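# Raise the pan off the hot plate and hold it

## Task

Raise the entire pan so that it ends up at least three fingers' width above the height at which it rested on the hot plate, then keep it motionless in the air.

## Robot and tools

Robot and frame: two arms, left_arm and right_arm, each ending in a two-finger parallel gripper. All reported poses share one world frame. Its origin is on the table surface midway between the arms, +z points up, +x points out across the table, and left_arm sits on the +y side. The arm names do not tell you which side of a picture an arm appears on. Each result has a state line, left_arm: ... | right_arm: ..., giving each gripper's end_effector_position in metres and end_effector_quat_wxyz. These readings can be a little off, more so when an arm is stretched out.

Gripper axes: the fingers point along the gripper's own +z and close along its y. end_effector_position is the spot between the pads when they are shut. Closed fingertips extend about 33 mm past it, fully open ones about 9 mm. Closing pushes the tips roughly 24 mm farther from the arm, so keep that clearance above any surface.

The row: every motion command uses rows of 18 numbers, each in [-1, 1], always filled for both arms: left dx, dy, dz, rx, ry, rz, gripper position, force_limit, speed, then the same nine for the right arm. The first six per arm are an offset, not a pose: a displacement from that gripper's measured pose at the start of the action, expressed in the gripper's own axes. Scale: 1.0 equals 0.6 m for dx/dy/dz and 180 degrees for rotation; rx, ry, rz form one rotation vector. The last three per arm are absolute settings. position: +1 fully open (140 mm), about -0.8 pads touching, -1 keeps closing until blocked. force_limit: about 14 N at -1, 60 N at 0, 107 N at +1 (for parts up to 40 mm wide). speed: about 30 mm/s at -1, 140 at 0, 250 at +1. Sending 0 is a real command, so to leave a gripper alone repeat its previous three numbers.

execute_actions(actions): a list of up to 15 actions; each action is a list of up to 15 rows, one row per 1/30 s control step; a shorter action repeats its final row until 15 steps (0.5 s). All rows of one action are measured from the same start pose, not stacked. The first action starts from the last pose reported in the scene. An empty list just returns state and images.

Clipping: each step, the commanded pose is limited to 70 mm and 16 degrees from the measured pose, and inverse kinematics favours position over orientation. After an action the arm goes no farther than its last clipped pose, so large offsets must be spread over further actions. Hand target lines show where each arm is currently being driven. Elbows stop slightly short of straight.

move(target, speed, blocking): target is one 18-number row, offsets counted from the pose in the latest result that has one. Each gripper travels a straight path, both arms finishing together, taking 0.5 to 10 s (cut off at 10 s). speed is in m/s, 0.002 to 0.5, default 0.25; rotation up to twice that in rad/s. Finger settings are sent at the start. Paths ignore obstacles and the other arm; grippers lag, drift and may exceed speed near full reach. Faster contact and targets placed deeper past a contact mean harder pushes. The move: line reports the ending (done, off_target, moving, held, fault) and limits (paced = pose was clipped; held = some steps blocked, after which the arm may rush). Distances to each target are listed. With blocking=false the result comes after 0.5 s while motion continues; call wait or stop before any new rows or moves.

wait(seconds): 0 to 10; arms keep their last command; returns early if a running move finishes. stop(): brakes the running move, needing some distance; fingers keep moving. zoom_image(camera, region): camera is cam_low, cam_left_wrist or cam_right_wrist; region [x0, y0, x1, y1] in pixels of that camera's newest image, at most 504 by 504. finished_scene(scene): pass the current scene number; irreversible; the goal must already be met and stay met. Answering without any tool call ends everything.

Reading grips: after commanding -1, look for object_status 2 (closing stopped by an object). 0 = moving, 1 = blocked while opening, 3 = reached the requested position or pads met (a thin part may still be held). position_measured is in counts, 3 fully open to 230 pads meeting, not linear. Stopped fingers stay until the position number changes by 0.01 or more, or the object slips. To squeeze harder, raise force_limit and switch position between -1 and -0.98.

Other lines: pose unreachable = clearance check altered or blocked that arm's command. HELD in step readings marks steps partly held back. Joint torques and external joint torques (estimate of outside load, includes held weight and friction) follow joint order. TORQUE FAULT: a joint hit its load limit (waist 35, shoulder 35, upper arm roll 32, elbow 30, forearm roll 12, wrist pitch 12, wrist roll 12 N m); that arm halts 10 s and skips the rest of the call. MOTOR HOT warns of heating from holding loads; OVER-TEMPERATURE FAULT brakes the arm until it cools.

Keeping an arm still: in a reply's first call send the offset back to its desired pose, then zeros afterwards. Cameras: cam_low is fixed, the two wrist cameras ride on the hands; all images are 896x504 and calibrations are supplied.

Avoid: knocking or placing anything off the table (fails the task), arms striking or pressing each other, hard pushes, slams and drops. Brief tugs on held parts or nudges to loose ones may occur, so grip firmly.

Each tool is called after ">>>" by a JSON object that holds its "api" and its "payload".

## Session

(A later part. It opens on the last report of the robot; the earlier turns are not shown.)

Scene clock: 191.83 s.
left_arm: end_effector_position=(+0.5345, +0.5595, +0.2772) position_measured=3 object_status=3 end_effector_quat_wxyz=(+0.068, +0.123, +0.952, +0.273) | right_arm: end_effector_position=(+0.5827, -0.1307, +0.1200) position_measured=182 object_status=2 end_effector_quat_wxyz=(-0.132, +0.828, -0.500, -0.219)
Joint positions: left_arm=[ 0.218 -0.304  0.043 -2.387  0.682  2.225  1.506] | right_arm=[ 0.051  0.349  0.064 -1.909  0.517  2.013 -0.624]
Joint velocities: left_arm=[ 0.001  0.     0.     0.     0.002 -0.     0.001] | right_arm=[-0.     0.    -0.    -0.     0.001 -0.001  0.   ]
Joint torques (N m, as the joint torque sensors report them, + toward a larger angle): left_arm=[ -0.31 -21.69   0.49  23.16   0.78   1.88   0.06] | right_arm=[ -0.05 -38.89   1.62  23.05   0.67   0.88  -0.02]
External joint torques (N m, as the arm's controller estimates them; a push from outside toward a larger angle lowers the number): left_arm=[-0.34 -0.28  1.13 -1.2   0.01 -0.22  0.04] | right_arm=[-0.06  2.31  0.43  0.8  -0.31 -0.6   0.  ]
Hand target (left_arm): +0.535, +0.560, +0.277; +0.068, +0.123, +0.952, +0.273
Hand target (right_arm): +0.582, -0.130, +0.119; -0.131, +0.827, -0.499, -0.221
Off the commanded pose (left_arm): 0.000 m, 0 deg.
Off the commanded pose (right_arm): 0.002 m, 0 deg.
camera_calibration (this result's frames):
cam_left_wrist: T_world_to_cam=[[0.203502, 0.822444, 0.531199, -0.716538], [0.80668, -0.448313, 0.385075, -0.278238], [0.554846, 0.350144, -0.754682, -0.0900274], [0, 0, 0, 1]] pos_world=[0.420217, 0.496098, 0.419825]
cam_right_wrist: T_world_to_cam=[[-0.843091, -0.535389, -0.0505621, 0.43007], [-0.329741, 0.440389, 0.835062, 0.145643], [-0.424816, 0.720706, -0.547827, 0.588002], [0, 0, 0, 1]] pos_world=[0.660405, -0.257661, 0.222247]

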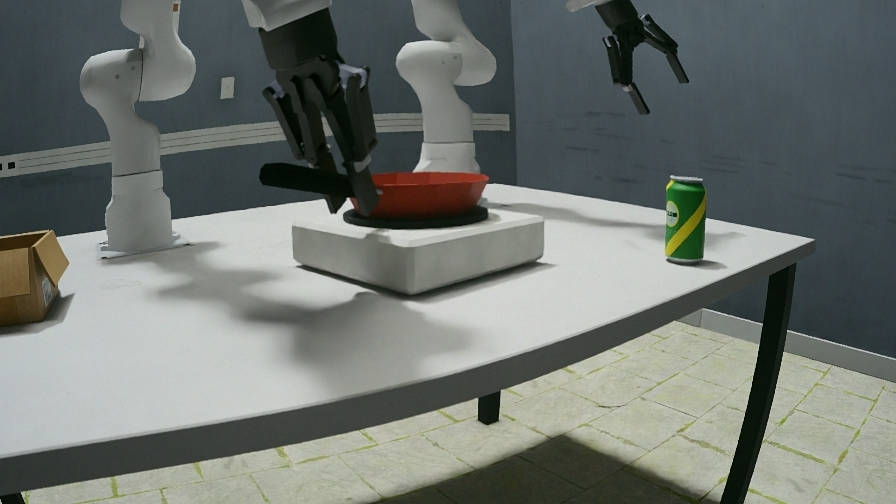

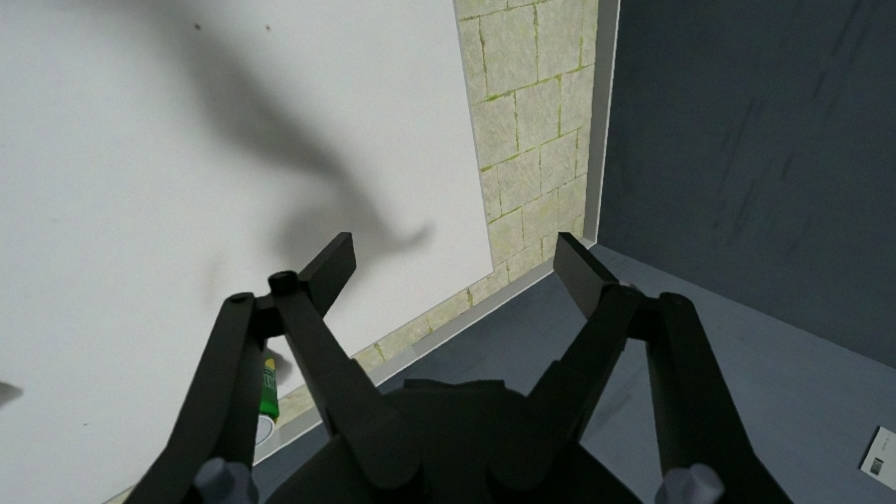

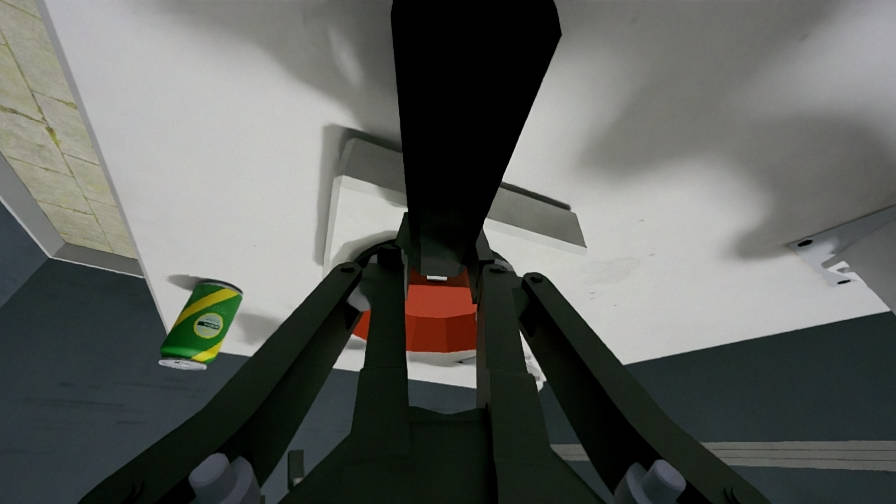

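>>> {"api": "execute_actions", "payload": {"actions": [[[0,0,0,0,0,0,1,0,0, -0.0004,0,-0.0007,0,-0.0001,0,-1,1,-0.6],[0,0,0,0,0,0,1,0,0, -0.0016,0,-0.0028,0,-0.0003,0,-1,1,-0.6],[0,0,0,0,0,0,1,0,0, -0.0033,0,-0.0059,0,-0.0005,0,-1,1,-0.6],[0,0,0,0,0,0,1,0,0, -0.0056,0,-0.0098,0,-0.0009,0,-1,1,-0.6],[0,0,0,0,0,0,1,0,0, -0.0082,0,-0.0144,0,-0.0013,0,-1,1,-0.6],[0,0,0,0,0,0,1,0,0, -0.0109,0,-0.0192,0,-0.0018,0,-1,1,-0.6],[0,0,0,0,0,0,1,0,0, -0.0138,0,-0.0243,0,-0.0022,0,-1,1,-0.6],[0,0,0,0,0,0,1,0,0, -0.0165,0,-0.0291,0,-0.0027,0,-1,1,-0.6],[0,0,0,0,0,0,1,0,0, -0.0191,0,-0.0337,0,-0.0031,0,-1,1,-0.6],[0,0,0,0,0,0,1,0,0, -0.0214,0,-0.0376,0,-0.0035,0,-1,1,-0.6],[0,0,0,0,0,0,1,0,0, -0.0231,0,-0.0407,0,-0.0037,0,-1,1,-0.6],[0,0,0,0,0,0,1,0,0, -0.0243,0,-0.0428,0,-0.0039,0,-1,1,-0.6],[0,0,0,0,0,0,1,0,0, -0.0247,0,-0.0435,0,-0.004,0,-1,1,-0.6]]]}}

Scene clock: 207.27 s.
left_arm: end_effector_position=(+0.5345, +0.5595, +0.2772) position_measured=3 object_status=3 end_effector_quat_wxyz=(+0.068, +0.123, +0.952, +0.273) | right_arm: end_effector_position=(+0.5847, -0.1303, +0.1438) position_measured=182 object_status=2 end_effector_quat_wxyz=(-0.137, +0.829, -0.496, -0.220)
Joint positions: left_arm=[ 0.218 -0.304  0.043 -2.387  0.682  2.225  1.506] | right_arm=[ 0.045  0.321  0.063 -1.889  0.515  1.969 -0.616]
Joint velocities: left_arm=[-0.001  0.    -0.002 -0.001 -0.     0.001  0.001] | right_arm=[-0.01  -0.043 -0.002  0.034  0.001 -0.074  0.023]
Joint torques (N m, as the joint torque sensors report them, + toward a larger angle): left_arm=[ -0.4  -21.6    0.05  23.18   0.74   1.84   0.  ] | right_arm=[ -0.5  -42.52   0.06  23.96   1.17   0.21   0.25]
External joint torques (N m, as the arm's controller estimates them; a push from outside toward a larger angle lowers the number): left_arm=[-0.27 -0.33  0.87 -1.09 -0.03 -0.27 -0.03] | right_arm=[-0.64 -4.08 -1.11  2.67  0.14 -1.14  0.27]
Hand target (left_arm): +0.535, +0.560, +0.277; +0.068, +0.123, +0.952, +0.273
Hand target (right_arm): +0.583, -0.130, +0.150; -0.136, +0.826, -0.499, -0.224
Off the commanded pose (left_arm): 0.000 m, 0 deg.
Off the commanded pose (right_arm): 0.007 m, 1 deg.
Step readings (end_effector_position):
0: left_arm (+0.5345, +0.5595, +0.2772) | right_arm (+0.5827, -0.1307, +0.1200)
1: left_arm (+0.5345, +0.5595, +0.2772) | right_arm (+0.5827, -0.1307, +0.1200)
2: left_arm (+0.5345, +0.5595, +0.2772) | right_arm (+0.5827, -0.1307, +0.1200)
4: left_arm (+0.5345, +0.5595, +0.2772) | right_arm (+0.5823, -0.1306, +0.1202)
8: left_arm (+0.5345, +0.5595, +0.2772) | right_arm (+0.5814, -0.1304, +0.1253)
15: end_effector_position above
camera_calibration (this result's frames):
cam_left_wrist: T_world_to_cam=[[0.203502, 0.822444, 0.531199, -0.716538], [0.80668, -0.448313, 0.385075, -0.278238], [0.554846, 0.350144, -0.754682, -0.0900273], [0, 0, 0, 1]] pos_world=[0.420217, 0.496098, 0.419825]
cam_right_wrist: T_world_to_cam=[[-0.840117, -0.539085, -0.0599262, 0.43227], [-0.336156, 0.430768, 0.837519, 0.128432], [-0.42568, 0.723758, -0.543112, 0.601814], [0, 0, 0, 1]] pos_world=[0.66251, -0.257861, 0.245193]

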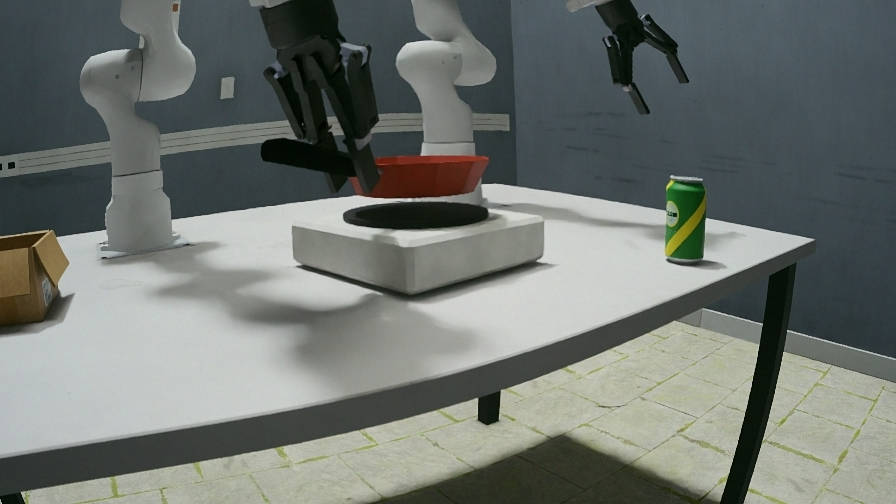

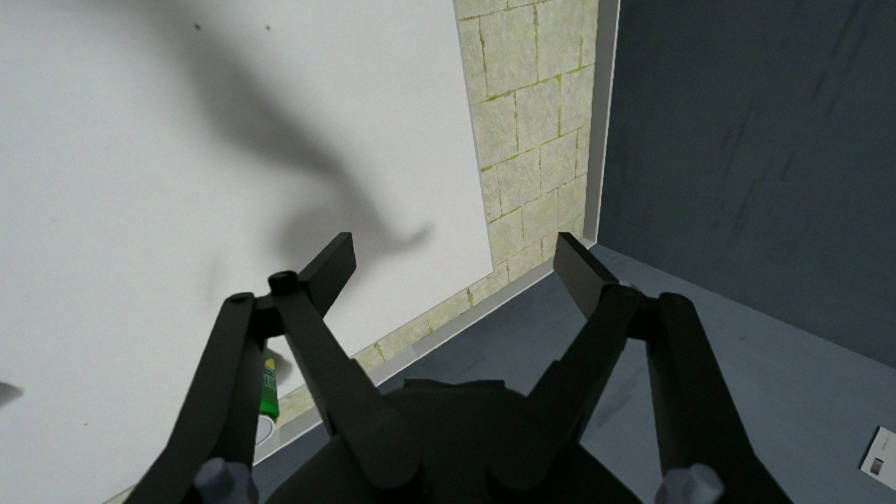

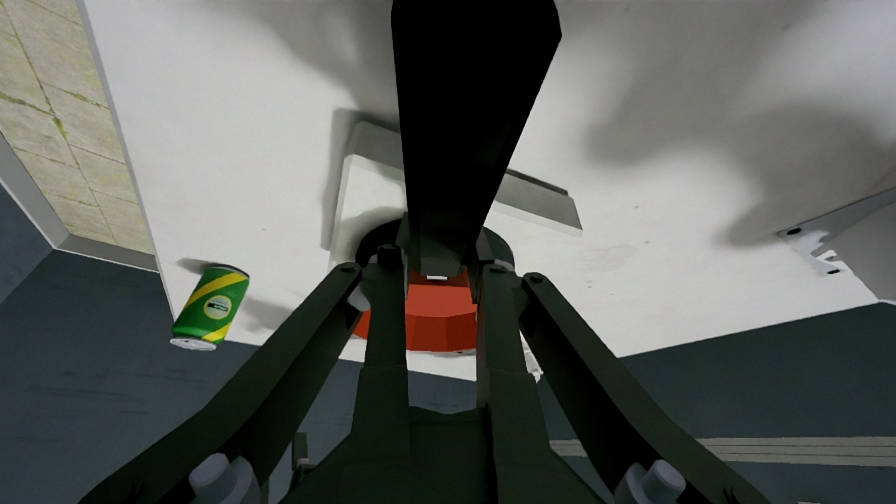

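>>> {"api": "execute_actions", "payload": {"actions": [[[0,0,0,0,0,0,1,0,0, -0.006,0.002,-0.0101,-0.0011,-0.002,0.003,-1,1,-0.6],[0,0,0,0,0,0,1,0,0, -0.0081,0.002,-0.0136,-0.0011,-0.002,0.003,-1,1,-0.6],[0,0,0,0,0,0,1,0,0, -0.0112,0.002,-0.0189,-0.0011,-0.002,0.003,-1,1,-0.6],[0,0,0,0,0,0,1,0,0, -0.0153,0.002,-0.0257,-0.0011,-0.002,0.003,-1,1,-0.6],[0,0,0,0,0,0,1,0,0, -0.0201,0.002,-0.0337,-0.0011,-0.002,0.003,-1,1,-0.6],[0,0,0,0,0,0,1,0,0, -0.0254,0.002,-0.0426,-0.0011,-0.002,0.003,-1,1,-0.6],[0,0,0,0,0,0,1,0,0, -0.031,0.002,-0.052,-0.0011,-0.002,0.003,-1,1,-0.6],[0,0,0,0,0,0,1,0,0, -0.0366,0.002,-0.0616,-0.0011,-0.002,0.003,-1,1,-0.6],[0,0,0,0,0,0,1,0,0, -0.0422,0.002,-0.071,-0.0011,-0.002,0.003,-1,1,-0.6],[0,0,0,0,0,0,1,0,0, -0.0475,0.002,-0.0799,-0.0011,-0.002,0.003,-1,1,-0.6],[0,0,0,0,0,0,1,0,0, -0.0523,0.002,-0.0879,-0.0011,-0.002,0.003,-1,1,-0.6],[0,0,0,0,0,0,1,0,0, -0.0564,0.002,-0.0947,-0.0011,-0.002,0.003,-1,1,-0.6],[0,0,0,0,0,0,1,0,0, -0.0595,0.002,-0.1,-0.0011,-0.002,0.003,-1,1,-0.6],[0,0,0,0,0,0,1,0,0, -0.0616,0.002,-0.1035,-0.0011,-0.002,0.003,-1,1,-0.6],[0,0,0,0,0,0,1,0,0, -0.0623,0.002,-0.1047,-0.0011,-0.002,0.003,-1,1,-0.6]]]}}

Scene clock: 236.73 s.
left_arm: end_effector_position=(+0.5345, +0.5595, +0.2772) position_measured=3 object_status=3 end_effector_quat_wxyz=(+0.068, +0.123, +0.952, +0.273) | right_arm: end_effector_position=(+0.5895, -0.1293, +0.2063) position_measured=182 object_status=2 end_effector_quat_wxyz=(-0.144, +0.833, -0.491, -0.213)
Joint positions: left_arm=[ 0.218 -0.304  0.043 -2.387  0.682  2.225  1.506] | right_arm=[ 0.041  0.25   0.06  -1.829  0.5    1.866 -0.575]
Joint velocities: left_arm=[ 0.     0.001  0.     0.001  0.     0.    -0.001] | right_arm=[-0.006 -0.131 -0.008  0.136 -0.02  -0.204  0.096]
Joint torques (N m, as the joint torque sensors report them, + toward a larger angle): left_arm=[  0.36 -21.52  -0.35  23.53   0.77   1.89   0.04] | right_arm=[ -1.28 -38.46   0.76  23.46   1.38   0.25   0.24]
External joint torques (N m, as the arm's controller estimates them; a push from outside toward a larger angle lowers the number): left_arm=[ 0.29 -0.18  0.25 -0.81  0.01 -0.2   0.01] | right_arm=[-1.47 -3.4  -0.19  2.61  0.2  -1.1   0.26]
Hand target (left_arm): +0.535, +0.560, +0.277; +0.068, +0.123, +0.952, +0.273
Hand target (right_arm): +0.583, -0.130, +0.217; -0.137, +0.826, -0.499, -0.224
Off the commanded pose (left_arm): 0.000 m, 0 deg.
Off the commanded pose (right_arm): 0.013 m, 2 deg.
Step readings (end_effector_position):
0: left_arm (+0.5345, +0.5595, +0.2772) | right_arm (+0.5813, -0.1299, +0.1452)
1: left_arm (+0.5345, +0.5595, +0.2772) | right_arm (+0.5813, -0.1299, +0.1452)
2: left_arm (+0.5345, +0.5595, +0.2772) | right_arm (+0.5813, -0.1299, +0.1454)
4: left_arm (+0.5345, +0.5595, +0.2772) | right_arm (+0.5810, -0.1301, +0.1472)
8: left_arm (+0.5345, +0.5595, +0.2772) | right_arm (+0.5827, -0.1302, +0.1626)
15: end_effector_position above
camera_calibration (this result's frames):
cam_left_wrist: T_world_to_cam=[[0.203502, 0.822444, 0.531199, -0.716538], [0.80668, -0.448313, 0.385075, -0.278238], [0.554846, 0.350144, -0.754682, -0.0900272], [0, 0, 0, 1]] pos_world=[0.420217, 0.496098, 0.419825]
cam_right_wrist: T_world_to_cam=[[-0.834408, -0.545151, -0.081085, 0.440752], [-0.357443, 0.423276, 0.83251, 0.0898025], [-0.419522, 0.723636, -0.548044, 0.634465], [0, 0, 0, 1]] pos_world=[0.666038, -0.256857, 0.308692]

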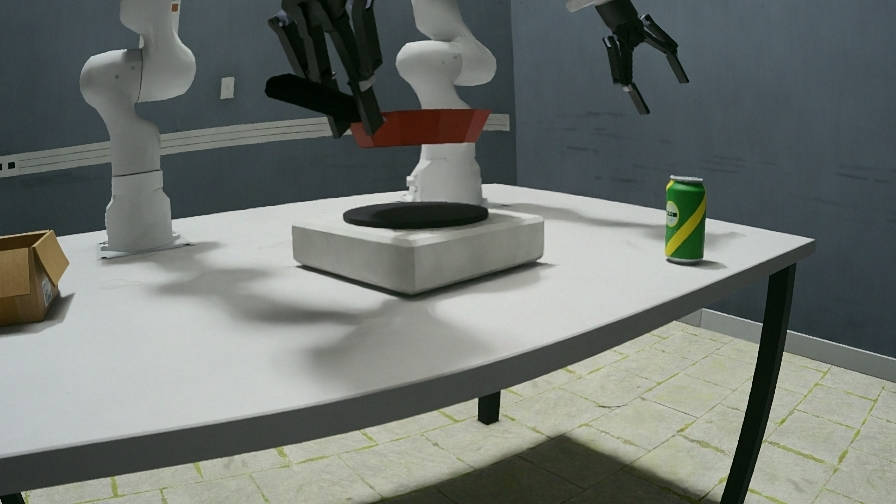

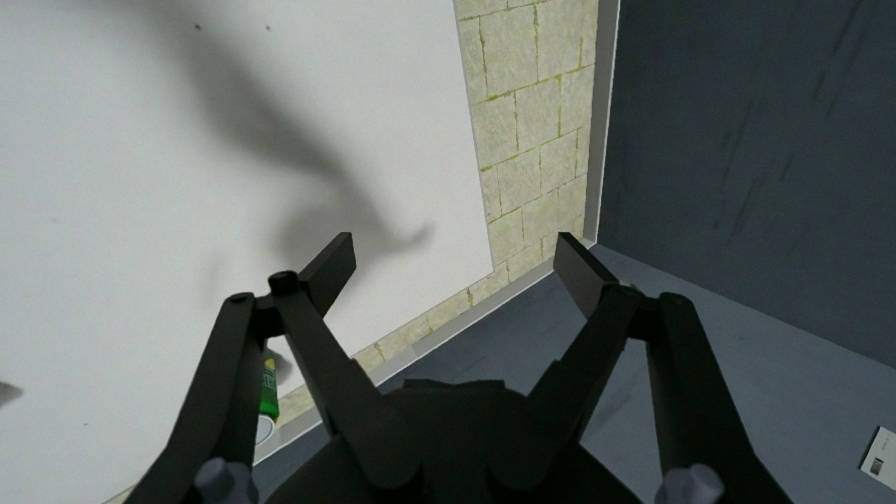

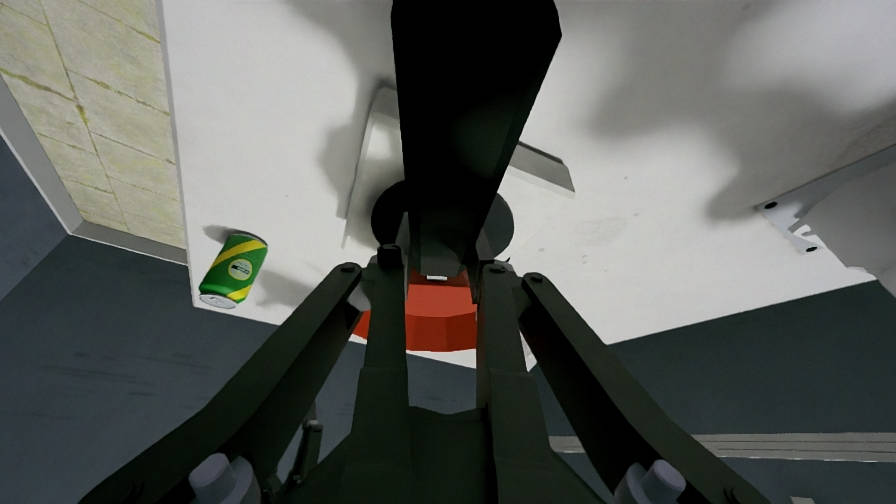

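The arm was still settling at the end of that action, so I'll check that it has come to rest with the pan level.

>>> {"api": "execute_actions", "payload": {"actions": []}}

Scene clock: 239.50 s.
left_arm: end_effector_position=(+0.5345, +0.5595, +0.2772) position_measured=3 object_status=3 end_effector_quat_wxyz=(+0.068, +0.123, +0.952, +0.273) | right_arm: end_effector_position=(+0.5821, -0.1289, +0.2133) position_measured=182 object_status=2 end_effector_quat_wxyz=(-0.136, +0.827, -0.497, -0.223)
Joint positions: left_arm=[ 0.218 -0.304  0.043 -2.387  0.682  2.225  1.506] | right_arm=[ 0.04   0.242  0.059 -1.821  0.497  1.83  -0.546]
Joint velocities: left_arm=[-0.     0.001 -0.    -0.001  0.001  0.    -0.001] | right_arm=[-0.    -0.    -0.001 -0.001 -0.     0.     0.001]
Joint torques (N m, as the joint torque sensors report them, + toward a larger angle): left_arm=[ -0.26 -21.81  -0.4   23.53   0.76   1.83   0.02] | right_arm=[ -1.48 -40.69  -0.2   25.67   1.68   0.57   0.15]
External joint torques (N m, as the arm's controller estimates them; a push from outside toward a larger angle lowers the number): left_arm=[-0.24 -0.51  0.29 -0.74 -0.01 -0.26 -0.01] | right_arm=[-1.35 -1.46 -0.93  2.13  0.33 -0.97  0.16]
Hand target (left_arm): +0.535, +0.560, +0.277; +0.068, +0.123, +0.952, +0.273
Hand target (right_arm): +0.583, -0.130, +0.217; -0.137, +0.826, -0.499, -0.224
Off the commanded pose (left_arm): 0.000 m, 0 deg.
Off the commanded pose (right_arm): 0.004 m, 0 deg.
camera_calibration (this result's frames):
cam_left_wrist: T_world_to_cam=[[0.203502, 0.822444, 0.531199, -0.716538], [0.80668, -0.448313, 0.385075, -0.278238], [0.554846, 0.350144, -0.754682, -0.0900273], [0, 0, 0, 1]] pos_world=[0.420217, 0.496098, 0.419825]
cam_right_wrist: T_world_to_cam=[[-0.841276, -0.537843, -0.0545811, 0.434628], [-0.329285, 0.429734, 0.840774, 0.0638593], [-0.428749, 0.725296, -0.538628, 0.638511], [0, 0, 0, 1]] pos_world=[0.660431, -0.25679, 0.313951]

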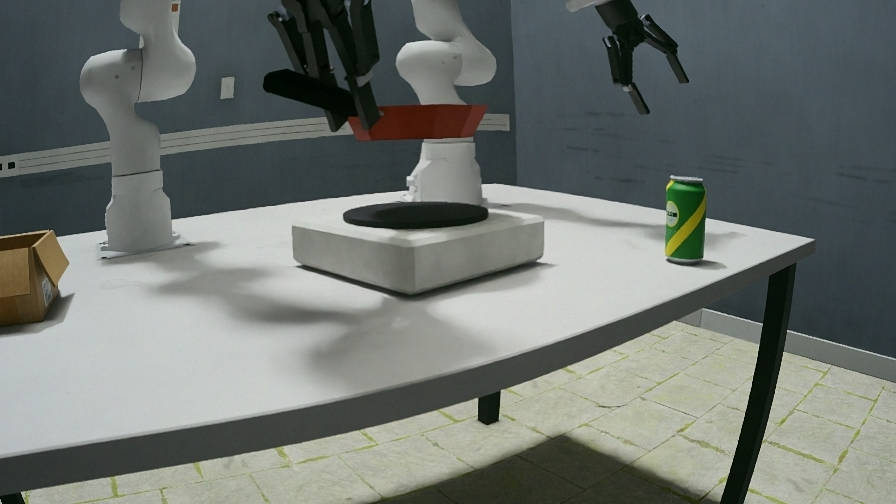

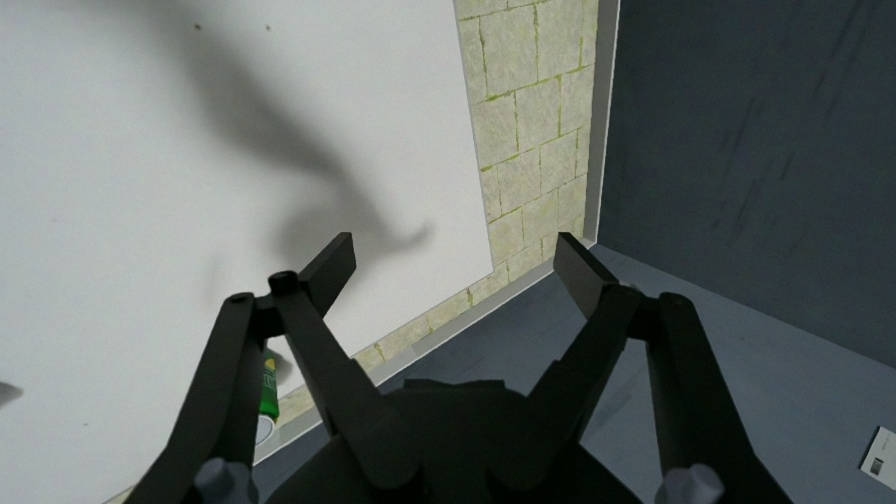

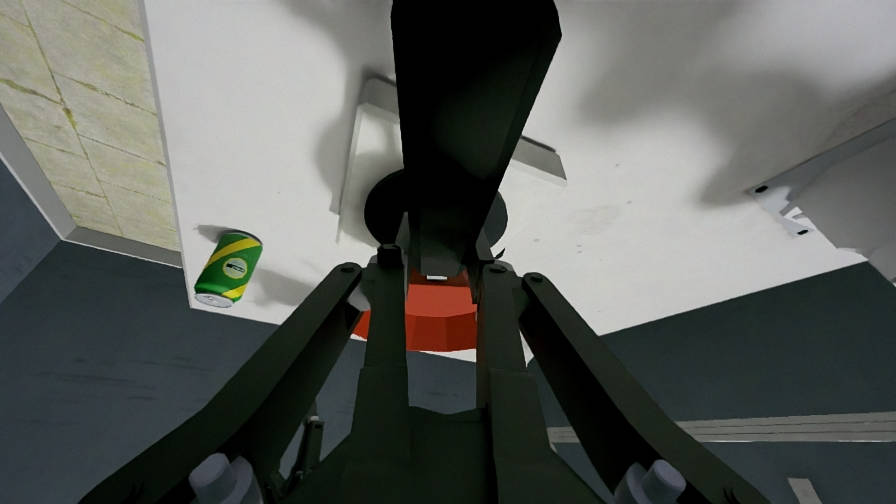

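The pan is about 9 cm up, level, gripped and at rest.

>>> {"api": "finished_scene", "payload": {"scene": 2}}

The scene is finished: the task was done.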